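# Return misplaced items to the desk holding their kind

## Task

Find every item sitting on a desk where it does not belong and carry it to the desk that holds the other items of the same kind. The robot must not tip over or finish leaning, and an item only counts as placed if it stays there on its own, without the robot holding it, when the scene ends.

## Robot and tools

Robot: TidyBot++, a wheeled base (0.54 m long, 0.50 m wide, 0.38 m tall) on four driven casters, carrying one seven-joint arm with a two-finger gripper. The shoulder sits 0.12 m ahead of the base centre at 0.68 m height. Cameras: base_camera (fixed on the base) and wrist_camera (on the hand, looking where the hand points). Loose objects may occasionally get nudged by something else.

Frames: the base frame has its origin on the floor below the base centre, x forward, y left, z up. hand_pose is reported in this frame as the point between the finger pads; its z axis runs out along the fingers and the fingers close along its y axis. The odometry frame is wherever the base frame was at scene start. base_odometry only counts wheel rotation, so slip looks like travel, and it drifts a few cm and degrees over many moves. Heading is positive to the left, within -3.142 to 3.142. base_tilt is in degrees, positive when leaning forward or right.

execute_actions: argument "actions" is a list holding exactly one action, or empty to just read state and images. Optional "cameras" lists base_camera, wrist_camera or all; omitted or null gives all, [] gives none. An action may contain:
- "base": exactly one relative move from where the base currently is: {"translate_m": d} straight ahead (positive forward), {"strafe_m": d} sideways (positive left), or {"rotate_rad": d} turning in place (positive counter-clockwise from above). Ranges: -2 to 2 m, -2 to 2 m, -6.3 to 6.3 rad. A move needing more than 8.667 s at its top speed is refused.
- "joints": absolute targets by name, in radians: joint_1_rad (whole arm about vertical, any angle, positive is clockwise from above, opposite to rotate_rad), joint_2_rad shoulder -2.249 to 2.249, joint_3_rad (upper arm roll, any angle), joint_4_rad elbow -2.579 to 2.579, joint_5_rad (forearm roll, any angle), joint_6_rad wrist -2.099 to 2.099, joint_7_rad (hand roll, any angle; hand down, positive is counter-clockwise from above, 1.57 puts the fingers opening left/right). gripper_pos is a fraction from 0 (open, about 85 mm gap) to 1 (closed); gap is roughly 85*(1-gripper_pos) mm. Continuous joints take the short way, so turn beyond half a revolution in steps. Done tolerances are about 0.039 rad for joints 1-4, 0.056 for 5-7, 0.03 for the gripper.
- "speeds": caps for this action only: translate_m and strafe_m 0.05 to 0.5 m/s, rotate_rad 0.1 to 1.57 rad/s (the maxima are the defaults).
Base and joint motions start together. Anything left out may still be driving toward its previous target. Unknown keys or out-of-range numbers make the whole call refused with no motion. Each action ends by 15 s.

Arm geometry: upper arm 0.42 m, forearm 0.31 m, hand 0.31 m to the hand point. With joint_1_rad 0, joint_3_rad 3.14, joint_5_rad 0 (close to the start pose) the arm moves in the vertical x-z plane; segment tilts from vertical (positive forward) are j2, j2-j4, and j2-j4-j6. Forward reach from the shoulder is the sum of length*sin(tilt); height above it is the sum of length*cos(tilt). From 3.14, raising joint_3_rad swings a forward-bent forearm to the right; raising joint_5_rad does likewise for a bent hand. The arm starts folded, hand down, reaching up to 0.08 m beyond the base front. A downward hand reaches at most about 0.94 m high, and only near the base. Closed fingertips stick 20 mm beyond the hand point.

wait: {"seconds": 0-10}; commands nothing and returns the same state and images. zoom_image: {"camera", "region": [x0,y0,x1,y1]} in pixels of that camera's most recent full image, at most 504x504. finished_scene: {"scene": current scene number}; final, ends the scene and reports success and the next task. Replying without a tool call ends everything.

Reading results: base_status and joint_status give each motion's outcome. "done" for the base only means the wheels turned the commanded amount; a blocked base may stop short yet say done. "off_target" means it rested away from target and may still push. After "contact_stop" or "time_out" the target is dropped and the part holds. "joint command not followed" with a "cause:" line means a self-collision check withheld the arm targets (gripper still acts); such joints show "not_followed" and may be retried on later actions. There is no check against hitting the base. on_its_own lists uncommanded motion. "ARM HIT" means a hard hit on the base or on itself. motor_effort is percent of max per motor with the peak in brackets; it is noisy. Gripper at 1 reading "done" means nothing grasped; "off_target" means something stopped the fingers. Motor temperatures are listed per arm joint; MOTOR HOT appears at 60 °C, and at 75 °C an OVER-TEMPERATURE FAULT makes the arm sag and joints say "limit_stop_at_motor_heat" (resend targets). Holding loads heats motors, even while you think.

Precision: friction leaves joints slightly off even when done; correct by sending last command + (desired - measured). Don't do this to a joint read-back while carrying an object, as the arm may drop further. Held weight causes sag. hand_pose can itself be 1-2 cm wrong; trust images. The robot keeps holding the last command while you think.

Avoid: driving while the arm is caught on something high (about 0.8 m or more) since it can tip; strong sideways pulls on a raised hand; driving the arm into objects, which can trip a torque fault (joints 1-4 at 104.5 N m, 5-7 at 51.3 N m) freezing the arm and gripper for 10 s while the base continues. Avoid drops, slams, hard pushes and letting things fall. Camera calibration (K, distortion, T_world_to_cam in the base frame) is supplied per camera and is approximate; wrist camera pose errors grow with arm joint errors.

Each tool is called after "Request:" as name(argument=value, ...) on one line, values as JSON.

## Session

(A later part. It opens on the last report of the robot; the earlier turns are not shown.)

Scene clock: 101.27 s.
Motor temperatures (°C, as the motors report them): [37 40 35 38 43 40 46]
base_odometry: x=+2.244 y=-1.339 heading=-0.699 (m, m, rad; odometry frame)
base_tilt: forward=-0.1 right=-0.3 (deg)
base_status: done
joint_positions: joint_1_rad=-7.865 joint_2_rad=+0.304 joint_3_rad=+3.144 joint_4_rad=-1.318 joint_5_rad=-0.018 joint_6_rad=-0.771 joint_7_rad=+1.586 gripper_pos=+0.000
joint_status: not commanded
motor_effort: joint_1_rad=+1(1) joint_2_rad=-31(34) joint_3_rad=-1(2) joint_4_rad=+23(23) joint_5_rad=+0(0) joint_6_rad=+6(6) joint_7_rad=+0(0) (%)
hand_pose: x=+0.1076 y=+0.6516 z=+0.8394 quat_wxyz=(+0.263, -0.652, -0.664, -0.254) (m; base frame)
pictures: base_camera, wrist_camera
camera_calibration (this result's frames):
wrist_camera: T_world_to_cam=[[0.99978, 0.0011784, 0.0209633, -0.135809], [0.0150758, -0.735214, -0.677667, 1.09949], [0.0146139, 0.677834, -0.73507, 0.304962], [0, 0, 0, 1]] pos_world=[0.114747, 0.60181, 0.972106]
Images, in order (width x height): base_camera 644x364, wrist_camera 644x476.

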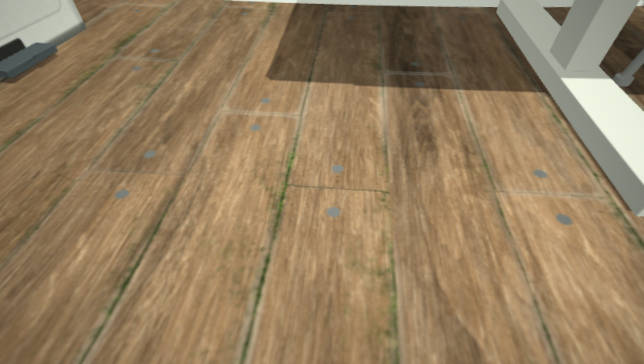

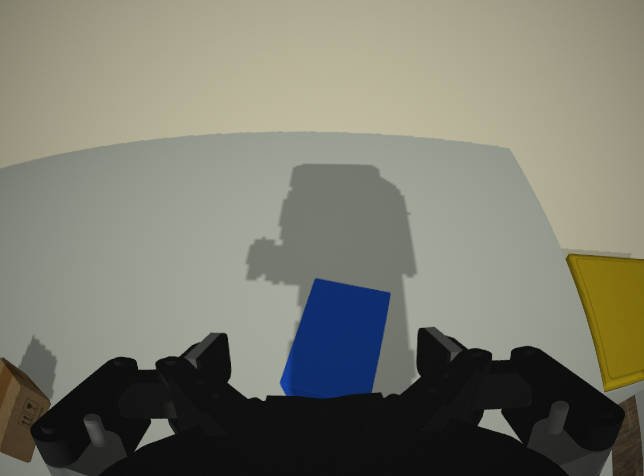

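Request:
execute_actions(actions=[{"base":{"translate_m":0.01},"joints":{"joint_7_rad":1.3}}], cameras=[])

Request:
execute_actions(actions=[{"joints":{"joint_2_rad":0.45,"joint_4_rad":-1.375,"joint_6_rad":-0.565}}], cameras=["wrist_camera"])

Scene clock: 104.60 s.
Motor temperatures (°C, as the motors report them): [37 40 35 38 43 40 46]
base_odometry: x=+2.251 y=-1.346 heading=-0.699 (m, m, rad; odometry frame)
base_tilt: forward=+0.0 right=-0.3 (deg)
base_status: done
joint_positions: joint_1_rad=-7.866 joint_2_rad=+0.304 joint_3_rad=+3.143 joint_4_rad=-1.318 joint_5_rad=-0.018 joint_6_rad=-0.771 joint_7_rad=+1.304 gripper_pos=+0.000
joint_status: all done
motor_effort: joint_1_rad=+0(3) joint_2_rad=-31(33) joint_3_rad=-2(4) joint_4_rad=+22(24) joint_5_rad=+0(0) joint_6_rad=+5(6) joint_7_rad=+0(0) (%)
hand_pose: x=+0.1066 y=+0.6516 z=+0.8394 quat_wxyz=(+0.297, -0.739, -0.566, -0.214) (m; base frame)
pictures: none
No camera images: the call's "cameras" was empty. Leave "cameras" out to get every camera's image.

Scene clock: 105.97 s.
Motor temperatures (°C, as the motors report them): [37 40 35 38 43 40 46]
base_odometry: x=+2.251 y=-1.346 heading=-0.699 (m, m, rad; odometry frame)
base_tilt: forward=-0.1 right=-0.3 (deg)
base_status: not commanded
joint_positions: joint_1_rad=-7.866 joint_2_rad=+0.455 joint_3_rad=+3.143 joint_4_rad=-1.365 joint_5_rad=-0.018 joint_6_rad=-0.588 joint_7_rad=+1.304 gripper_pos=+0.000
joint_status: all done
motor_effort: joint_1_rad=+1(1) joint_2_rad=-35(39) joint_3_rad=-1(2) joint_4_rad=+22(23) joint_5_rad=+0(0) joint_6_rad=+5(6) joint_7_rad=+0(0) (%)
hand_pose: x=+0.1069 y=+0.6980 z=+0.7508 quat_wxyz=(+0.290, -0.742, -0.566, -0.210) (m; base frame)
pictures: wrist_camera
camera_calibration (this result's frames):
wrist_camera: T_world_to_cam=[[0.964167, -0.207884, -0.164822, 0.155931], [-0.264938, -0.722221, -0.638909, 1.06533], [0.013781, 0.659683, -0.751418, 0.233443], [0, 0, 0, 1]] pos_world=[0.128687, 0.647824, 0.881765]
Images, in order (width x height): wrist_camera 644x476.

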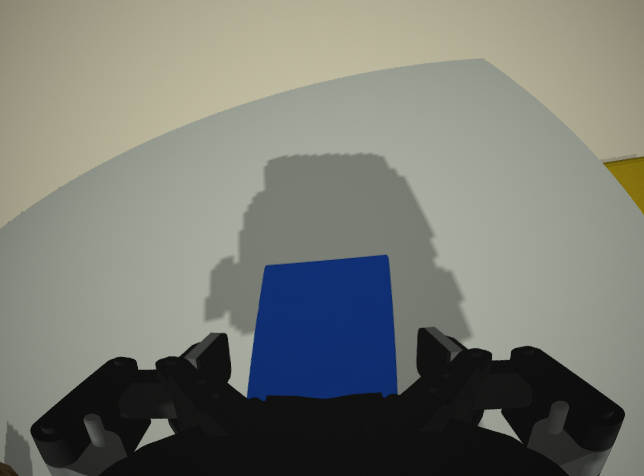

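Request:
execute_actions(actions=[{"joints":{"joint_2_rad":0.465,"gripper_pos":1}}], cameras=[])

Request:
execute_actions(actions=[{"joints":{"joint_2_rad":0.2}}], cameras=[])

Request:
execute_actions(actions=[{"base":{"strafe_m":-2.0},"joints":{"joint_1_rad":-3.0,"joint_2_rad":-0.2,"joint_4_rad":-1.0,"joint_6_rad":-1.2}}])

Scene clock: 110.47 s.
Motor temperatures (°C, as the motors report them): [37 40 35 38 43 40 46]
base_odometry: x=+2.251 y=-1.346 heading=-0.699 (m, m, rad; odometry frame)
base_tilt: forward=-0.1 right=-0.3 (deg)
base_status: not commanded
joint_positions: joint_1_rad=-7.866 joint_2_rad=+0.456 joint_3_rad=+3.143 joint_4_rad=-1.365 joint_5_rad=-0.018 joint_6_rad=-0.585 joint_7_rad=+1.304 gripper_pos=+0.368
joint_status: gripper_pos off_target (ended at +0.368, target +1.000); the others done
motor_effort: joint_1_rad=+1(2) joint_2_rad=-34(37) joint_3_rad=-1(2) joint_4_rad=+21(22) joint_5_rad=+0(0) joint_6_rad=+5(6) joint_7_rad=+0(0) (%)
hand_pose: x=+0.1069 y=+0.6988 z=+0.7507 quat_wxyz=(+0.291, -0.742, -0.566, -0.211) (m; base frame)
pictures: none
No camera images: the call's "cameras" was empty. Leave "cameras" out to get every camera's image.

Scene clock: 112.07 s.
Motor temperatures (°C, as the motors report them): [37 40 35 38 43 40 46]
base_odometry: x=+2.251 y=-1.346 heading=-0.699 (m, m, rad; odometry frame)
base_tilt: forward=-0.1 right=-0.3 (deg)
base_status: not commanded
joint_positions: joint_1_rad=-7.866 joint_2_rad=+0.196 joint_3_rad=+3.143 joint_4_rad=-1.368 joint_5_rad=-0.018 joint_6_rad=-0.585 joint_7_rad=+1.304 gripper_pos=+0.368
joint_status: all done
motor_effort: joint_1_rad=+1(1) joint_2_rad=-28(40) joint_3_rad=-1(2) joint_4_rad=+24(24) joint_5_rad=+0(0) joint_6_rad=+7(7) joint_7_rad=+0(0) (%)
hand_pose: x=+0.1074 y=+0.6570 z=+0.9262 quat_wxyz=(+0.385, -0.699, -0.534, -0.281) (m; base frame)
pictures: none
No camera images: the call's "cameras" was empty. Leave "cameras" out to get every camera's image.

Scene clock: 117.43 s.
Motor temperatures (°C, as the motors report them): [37 40 35 38 43 40 46]
base_odometry: x=+0.965 y=-2.878 heading=-0.699 (m, m, rad; odometry frame)
base_tilt: forward=-0.1 right=-0.3 (deg)
base_status: done
joint_positions: joint_1_rad=-9.262 joint_2_rad=-0.189 joint_3_rad=+3.139 joint_4_rad=-1.020 joint_5_rad=-0.018 joint_6_rad=-1.177 joint_7_rad=+1.304 gripper_pos=+0.368
joint_status: all done
motor_effort: joint_1_rad=+1(4) joint_2_rad=-9(32) joint_3_rad=-1(1) joint_4_rad=+19(24) joint_5_rad=+0(1) joint_6_rad=+8(8) joint_7_rad=+0(0) (%)
hand_pose: x=-0.3118 y=+0.0626 z=+1.1752 quat_wxyz=(+0.536, -0.177, -0.825, +0.037) (m; base frame)
pictures: base_camera, wrist_camera
camera_calibration (this result's frames):
wrist_camera: T_world_to_cam=[[0.279478, 0.931538, -0.232658, 0.292408], [0.368721, -0.327862, -0.8698, 1.21085], [-0.886531, 0.157304, -0.435107, 0.356337], [0, 0, 0, 1]] pos_world=[-0.212285, 0.0685498, 1.27628]
Images, in order (width x height): base_camera 644x364, wrist_camera 644x476.

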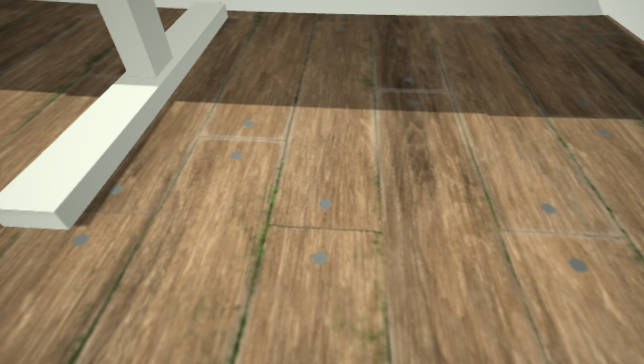

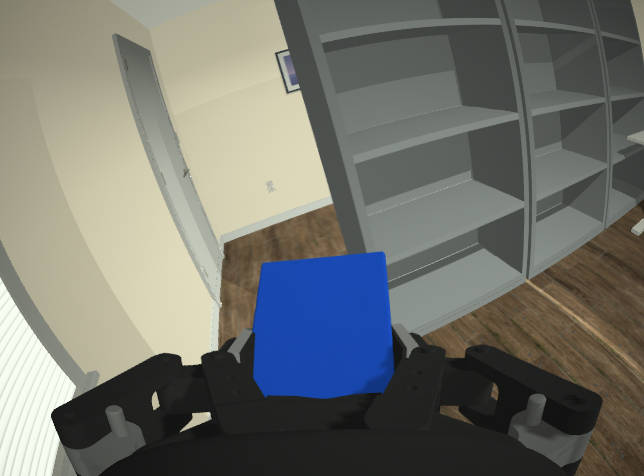

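Request:
execute_actions(actions=[{"base":{"strafe_m":-0.2},"joints":{"joint_1_rad":-3.16}}], cameras=[])

Request:
execute_actions(actions=[{"base":{"translate_m":-0.7}}])

Scene clock: 120.40 s.
Motor temperatures (°C, as the motors report them): [37 40 35 38 43 40 46]
base_odometry: x=+0.837 y=-3.031 heading=-0.698 (m, m, rad; odometry frame)
base_tilt: forward=-0.1 right=-0.2 (deg)
base_status: done
joint_positions: joint_1_rad=-9.424 joint_2_rad=-0.189 joint_3_rad=+3.139 joint_4_rad=-1.019 joint_5_rad=-0.017 joint_6_rad=-1.177 joint_7_rad=+1.304 gripper_pos=+0.368
joint_status: all done
motor_effort: joint_1_rad=+2(2) joint_2_rad=-9(13) joint_3_rad=-1(2) joint_4_rad=+19(21) joint_5_rad=+0(1) joint_6_rad=+7(8) joint_7_rad=+0(0) (%)
hand_pose: x=-0.3161 y=-0.0074 z=+1.1753 quat_wxyz=(+0.531, -0.110, -0.836, +0.080) (m; base frame)
pictures: none
No camera images: the call's "cameras" was empty. Leave "cameras" out to get every camera's image.

Scene clock: 123.17 s.
Motor temperatures (°C, as the motors report them): [37 40 35 38 43 40 46]
base_odometry: x=+0.300 y=-2.581 heading=-0.698 (m, m, rad; odometry frame)
base_tilt: forward=-0.1 right=-0.3 (deg)
base_status: done
joint_positions: joint_1_rad=-9.424 joint_2_rad=-0.195 joint_3_rad=+3.139 joint_4_rad=-1.016 joint_5_rad=-0.017 joint_6_rad=-1.180 joint_7_rad=+1.304 gripper_pos=+0.368
joint_status: not commanded
motor_effort: joint_1_rad=+1(0) joint_2_rad=-9(13) joint_3_rad=-1(0) joint_4_rad=+19(20) joint_5_rad=+0(0) joint_6_rad=+8(8) joint_7_rad=+0(0) (%)
hand_pose: x=-0.3124 y=-0.0074 z=+1.1787 quat_wxyz=(+0.534, -0.110, -0.835, +0.081) (m; base frame)
pictures: base_camera, wrist_camera
camera_calibration (this result's frames):
wrist_camera: T_world_to_cam=[[0.124829, 0.964362, -0.23329, 0.311244], [0.411138, -0.264268, -0.872427, 1.20802], [-0.902986, 0.0129895, -0.429474, 0.355403], [0, 0, 0, 1]] pos_world=[-0.214591, 0.0144735, 1.27916]
Images, in order (width x height): base_camera 644x364, wrist_camera 644x476.

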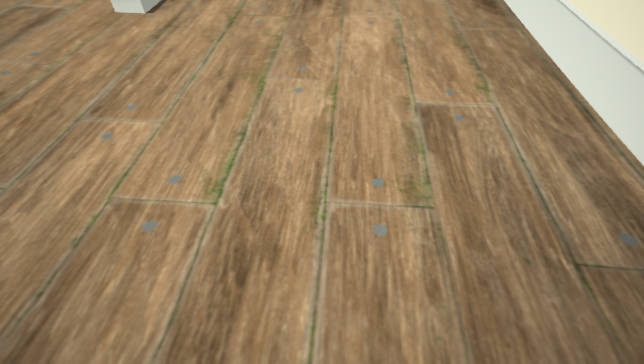

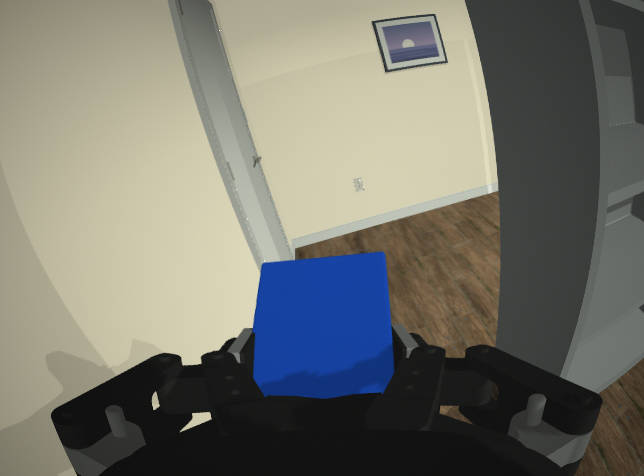

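Request:
execute_actions(actions=[{"base":{"translate_m":-1.55}}], cameras=["base_camera"])

Request:
execute_actions(actions=[{"base":{"strafe_m":2.0},"joints":{"joint_1_rad":-1.55,"joint_6_rad":-1.6}}])

Scene clock: 129.17 s.
Motor temperatures (°C, as the motors report them): [37 40 35 38 43 40 46]
base_odometry: x=-0.888 y=-1.586 heading=-0.697 (m, m, rad; odometry frame)
base_tilt: forward=-0.1 right=-0.3 (deg)
base_status: done
joint_positions: joint_1_rad=-9.424 joint_2_rad=-0.196 joint_3_rad=+3.139 joint_4_rad=-1.015 joint_5_rad=-0.017 joint_6_rad=-1.181 joint_7_rad=+1.304 gripper_pos=+0.368
joint_status: not commanded
motor_effort: joint_1_rad=+1(2) joint_2_rad=-9(13) joint_3_rad=-1(0) joint_4_rad=+19(20) joint_5_rad=+0(0) joint_6_rad=+8(8) joint_7_rad=+0(0) (%)
hand_pose: x=-0.3118 y=-0.0074 z=+1.1794 quat_wxyz=(+0.534, -0.110, -0.835, +0.081) (m; base frame)
pictures: base_camera
Images, in order (width x height): base_camera 644x364.

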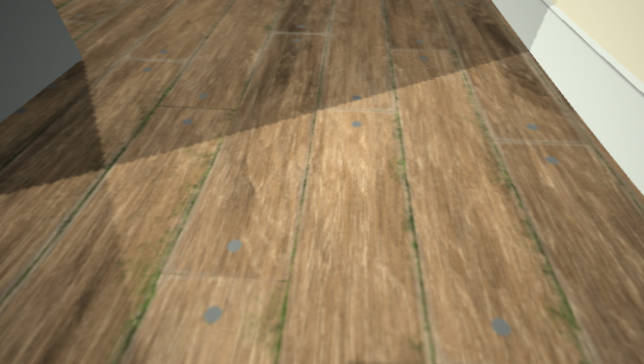

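Scene clock: 134.53 s.
Motor temperatures (°C, as the motors report them): [37 40 35 38 43 40 46]
base_odometry: x=+0.396 y=-0.053 heading=-0.697 (m, m, rad; odometry frame)
base_tilt: forward=-0.1 right=-0.3 (deg)
base_status: done
joint_positions: joint_1_rad=-7.857 joint_2_rad=-0.194 joint_3_rad=+3.138 joint_4_rad=-1.015 joint_5_rad=-0.017 joint_6_rad=-1.577 joint_7_rad=+1.304 gripper_pos=+0.368
joint_status: all done
motor_effort: joint_1_rad=+0(2) joint_2_rad=-7(11) joint_3_rad=-1(2) joint_4_rad=+18(20) joint_5_rad=+0(2) joint_6_rad=+5(8) joint_7_rad=+0(0) (%)
hand_pose: x=+0.1098 y=+0.3595 z=+1.0798 quat_wxyz=(+0.294, -0.737, -0.570, -0.213) (m; base frame)
pictures: base_camera, wrist_camera
camera_calibration (this result's frames):
wrist_camera: T_world_to_cam=[[0.967101, -0.195529, -0.162737, 0.129927], [-0.254211, -0.718698, -0.647186, 1.03828], [0.00958496, 0.667264, -0.74476, 0.694478], [0, 0, 0, 1]] pos_world=[0.131633, 0.308215, 1.21032]
Images, in order (width x height): base_camera 644x364, wrist_camera 644x476.

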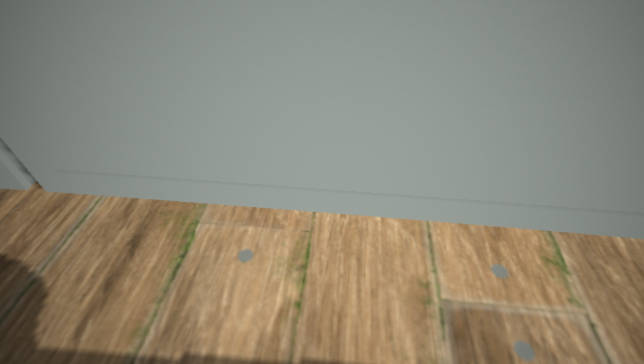

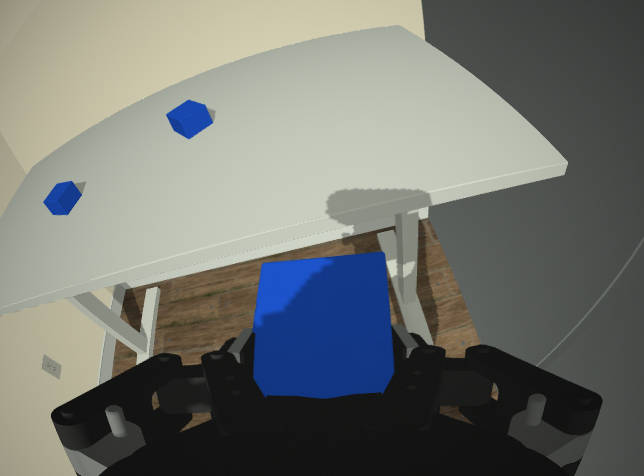

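Request:
execute_actions(actions=[{"base":{"strafe_m":0.25}}], cameras=[])

Request:
execute_actions(actions=[{"joints":{"joint_2_rad":0.14,"joint_6_rad":-1.22}}], cameras=["wrist_camera"])

Request:
execute_actions(actions=[{"joints":{"joint_4_rad":-1.1,"joint_6_rad":-1.14}}], cameras=[])

Request:
execute_actions(actions=[{"joints":{"joint_4_rad":-1.17,"joint_6_rad":-1.07}}], cameras=["wrist_camera"])

Scene clock: 140.93 s.
Motor temperatures (°C, as the motors report them): [37 40 35 38 43 40 46]
base_odometry: x=+0.556 y=+0.139 heading=-0.697 (m, m, rad; odometry frame)
base_tilt: forward=-0.1 right=-0.3 (deg)
base_status: done
joint_positions: joint_1_rad=-7.857 joint_2_rad=-0.192 joint_3_rad=+3.138 joint_4_rad=-1.014 joint_5_rad=-0.017 joint_6_rad=-1.579 joint_7_rad=+1.304 gripper_pos=+0.368
joint_status: not commanded
motor_effort: joint_1_rad=+1(1) joint_2_rad=-8(12) joint_3_rad=-1(1) joint_4_rad=+18(19) joint_5_rad=+0(0) joint_6_rad=+5(6) joint_7_rad=+0(0) (%)
hand_pose: x=+0.1098 y=+0.3598 z=+1.0789 quat_wxyz=(+0.293, -0.737, -0.570, -0.212) (m; base frame)
pictures: none
No camera images: the call's "cameras" was empty. Leave "cameras" out to get every camera's image.

Scene clock: 142.67 s.
Motor temperatures (°C, as the motors report them): [37 40 35 38 43 40 46]
base_odometry: x=+0.556 y=+0.139 heading=-0.697 (m, m, rad; odometry frame)
base_tilt: forward=-0.1 right=-0.3 (deg)
base_status: not commanded
joint_positions: joint_1_rad=-7.857 joint_2_rad=+0.148 joint_3_rad=+3.138 joint_4_rad=-1.012 joint_5_rad=-0.017 joint_6_rad=-1.243 joint_7_rad=+1.304 gripper_pos=+0.368
joint_status: all done
motor_effort: joint_1_rad=+1(1) joint_2_rad=-24(28) joint_3_rad=-1(1) joint_4_rad=+21(23) joint_5_rad=+0(0) joint_6_rad=+6(6) joint_7_rad=+0(0) (%)
hand_pose: x=+0.1093 y=+0.5595 z=+0.9932 quat_wxyz=(+0.293, -0.740, -0.568, -0.211) (m; base frame)
pictures: wrist_camera
camera_calibration (this result's frames):
wrist_camera: T_world_to_cam=[[0.965448, -0.201067, -0.165776, 0.161768], [-0.260416, -0.720906, -0.642245, 1.12291], [0.00962541, 0.663225, -0.748358, 0.50235], [0, 0, 0, 1]] pos_world=[0.131409, 0.508865, 1.12394]
Images, in order (width x height): wrist_camera 644x476.

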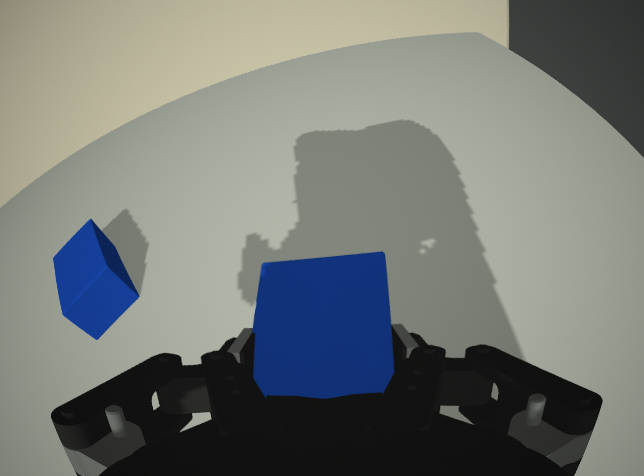

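Scene clock: 143.60 s.
Motor temperatures (°C, as the motors report them): [37 40 35 38 43 40 46]
base_odometry: x=+0.556 y=+0.139 heading=-0.697 (m, m, rad; odometry frame)
base_tilt: forward=-0.1 right=-0.3 (deg)
base_status: not commanded
joint_positions: joint_1_rad=-7.857 joint_2_rad=+0.142 joint_3_rad=+3.138 joint_4_rad=-1.075 joint_5_rad=-0.017 joint_6_rad=-1.160 joint_7_rad=+1.304 gripper_pos=+0.368
joint_status: all done
motor_effort: joint_1_rad=+1(0) joint_2_rad=-23(24) joint_3_rad=-1(2) joint_4_rad=+20(22) joint_5_rad=+0(0) joint_6_rad=+4(6) joint_7_rad=+0(0) (%)
hand_pose: x=+0.1094 y=+0.5697 z=+0.9827 quat_wxyz=(+0.303, -0.736, -0.565, -0.218) (m; base frame)
pictures: none
No camera images: the call's "cameras" was empty. Leave "cameras" out to get every camera's image.

Scene clock: 144.43 s.
Motor temperatures (°C, as the motors report them): [37 40 35 38 43 40 46]
base_odometry: x=+0.556 y=+0.139 heading=-0.697 (m, m, rad; odometry frame)
base_tilt: forward=-0.1 right=-0.3 (deg)
base_status: not commanded
joint_positions: joint_1_rad=-7.857 joint_2_rad=+0.120 joint_3_rad=+3.138 joint_4_rad=-1.129 joint_5_rad=-0.017 joint_6_rad=-1.087 joint_7_rad=+1.304 gripper_pos=+0.368
joint_status: joint_4_rad off_target (ended at -1.129, target -1.170); the others done
motor_effort: joint_1_rad=+1(1) joint_2_rad=-17(22) joint_3_rad=-1(1) joint_4_rad=+17(20) joint_5_rad=+0(0) joint_6_rad=+4(6) joint_7_rad=+0(0) (%)
hand_pose: x=+0.1095 y=+0.5730 z=+0.9835 quat_wxyz=(+0.318, -0.730, -0.560, -0.230) (m; base frame)
pictures: wrist_camera
camera_calibration (this result's frames):
wrist_camera: T_world_to_cam=[[0.96472, -0.191794, -0.180361, 0.171763], [-0.26307, -0.675042, -0.689284, 1.14668], [0.0104487, 0.712414, -0.701682, 0.411952], [0, 0, 0, 1]] pos_world=[0.13165, 0.513522, 1.11043]
Images, in order (width x height): wrist_camera 644x476.

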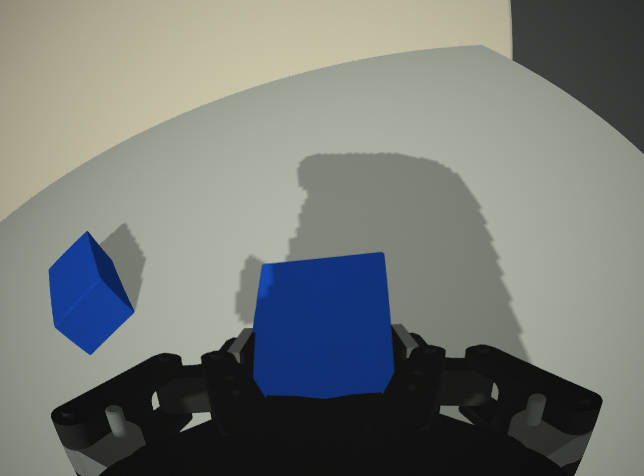

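Request:
execute_actions(actions=[{"joints":{"joint_2_rad":0.12,"joint_4_rad":-1.125,"gripper_pos":0}}], cameras=[])

Request:
execute_actions(actions=[{"joints":{"joint_2_rad":-0.1}}], cameras=["wrist_camera"])

Request:
finished_scene(scene=1)

Scene clock: 148.97 s.
Motor temperatures (°C, as the motors report them): [37 40 35 38 43 40 46]
base_odometry: x=+0.556 y=+0.139 heading=-0.697 (m, m, rad; odometry frame)
base_tilt: forward=-0.1 right=-0.3 (deg)
base_status: not commanded
joint_positions: joint_1_rad=-7.857 joint_2_rad=+0.120 joint_3_rad=+3.138 joint_4_rad=-1.127 joint_5_rad=-0.017 joint_6_rad=-1.087 joint_7_rad=+1.304 gripper_pos=+0.000
joint_status: all done
motor_effort: joint_1_rad=+1(2) joint_2_rad=-23(24) joint_3_rad=-1(1) joint_4_rad=+22(23) joint_5_rad=+0(0) joint_6_rad=+6(6) joint_7_rad=+0(0) (%)
hand_pose: x=+0.1095 y=+0.5732 z=+0.9850 quat_wxyz=(+0.319, -0.730, -0.559, -0.231) (m; base frame)
pictures: none
No camera images: the call's "cameras" was empty. Leave "cameras" out to get every camera's image.

Scene clock: 150.50 s.
Motor temperatures (°C, as the motors report them): [37 40 35 38 43 40 46]
base_odometry: x=+0.556 y=+0.139 heading=-0.697 (m, m, rad; odometry frame)
base_tilt: forward=-0.1 right=-0.3 (deg)
base_status: not commanded
joint_positions: joint_1_rad=-7.857 joint_2_rad=-0.106 joint_3_rad=+3.138 joint_4_rad=-1.127 joint_5_rad=-0.017 joint_6_rad=-1.087 joint_7_rad=+1.304 gripper_pos=+0.000
joint_status: all done
motor_effort: joint_1_rad=+1(1) joint_2_rad=-14(26) joint_3_rad=-1(1) joint_4_rad=+21(23) joint_5_rad=+0(0) joint_6_rad=+7(7) joint_7_rad=+0(0) (%)
hand_pose: x=+0.1097 y=+0.4907 z=+1.1057 quat_wxyz=(+0.399, -0.689, -0.530, -0.292) (m; base frame)
pictures: wrist_camera
camera_calibration (this result's frames):
wrist_camera: T_world_to_cam=[[0.964588, -0.145829, -0.219782, 0.198845], [-0.26357, -0.501186, -0.824223, 1.23938], [0.0100444, 0.852963, -0.521874, 0.288548], [0, 0, 0, 1]] pos_world=[0.131962, 0.404037, 1.21581]
Images, in order (width x height): wrist_camera 644x476.

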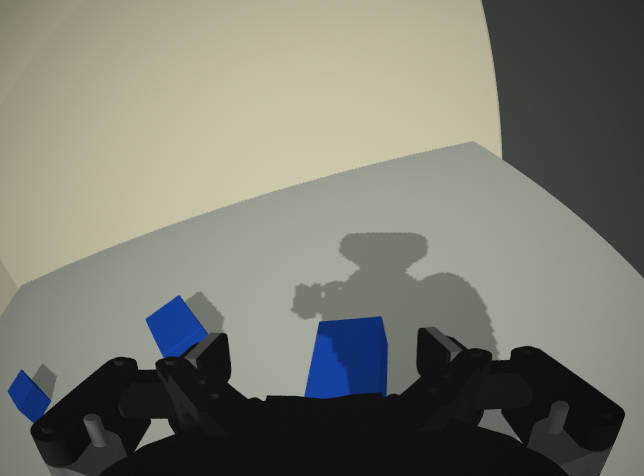

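The scene is finished: the task was done.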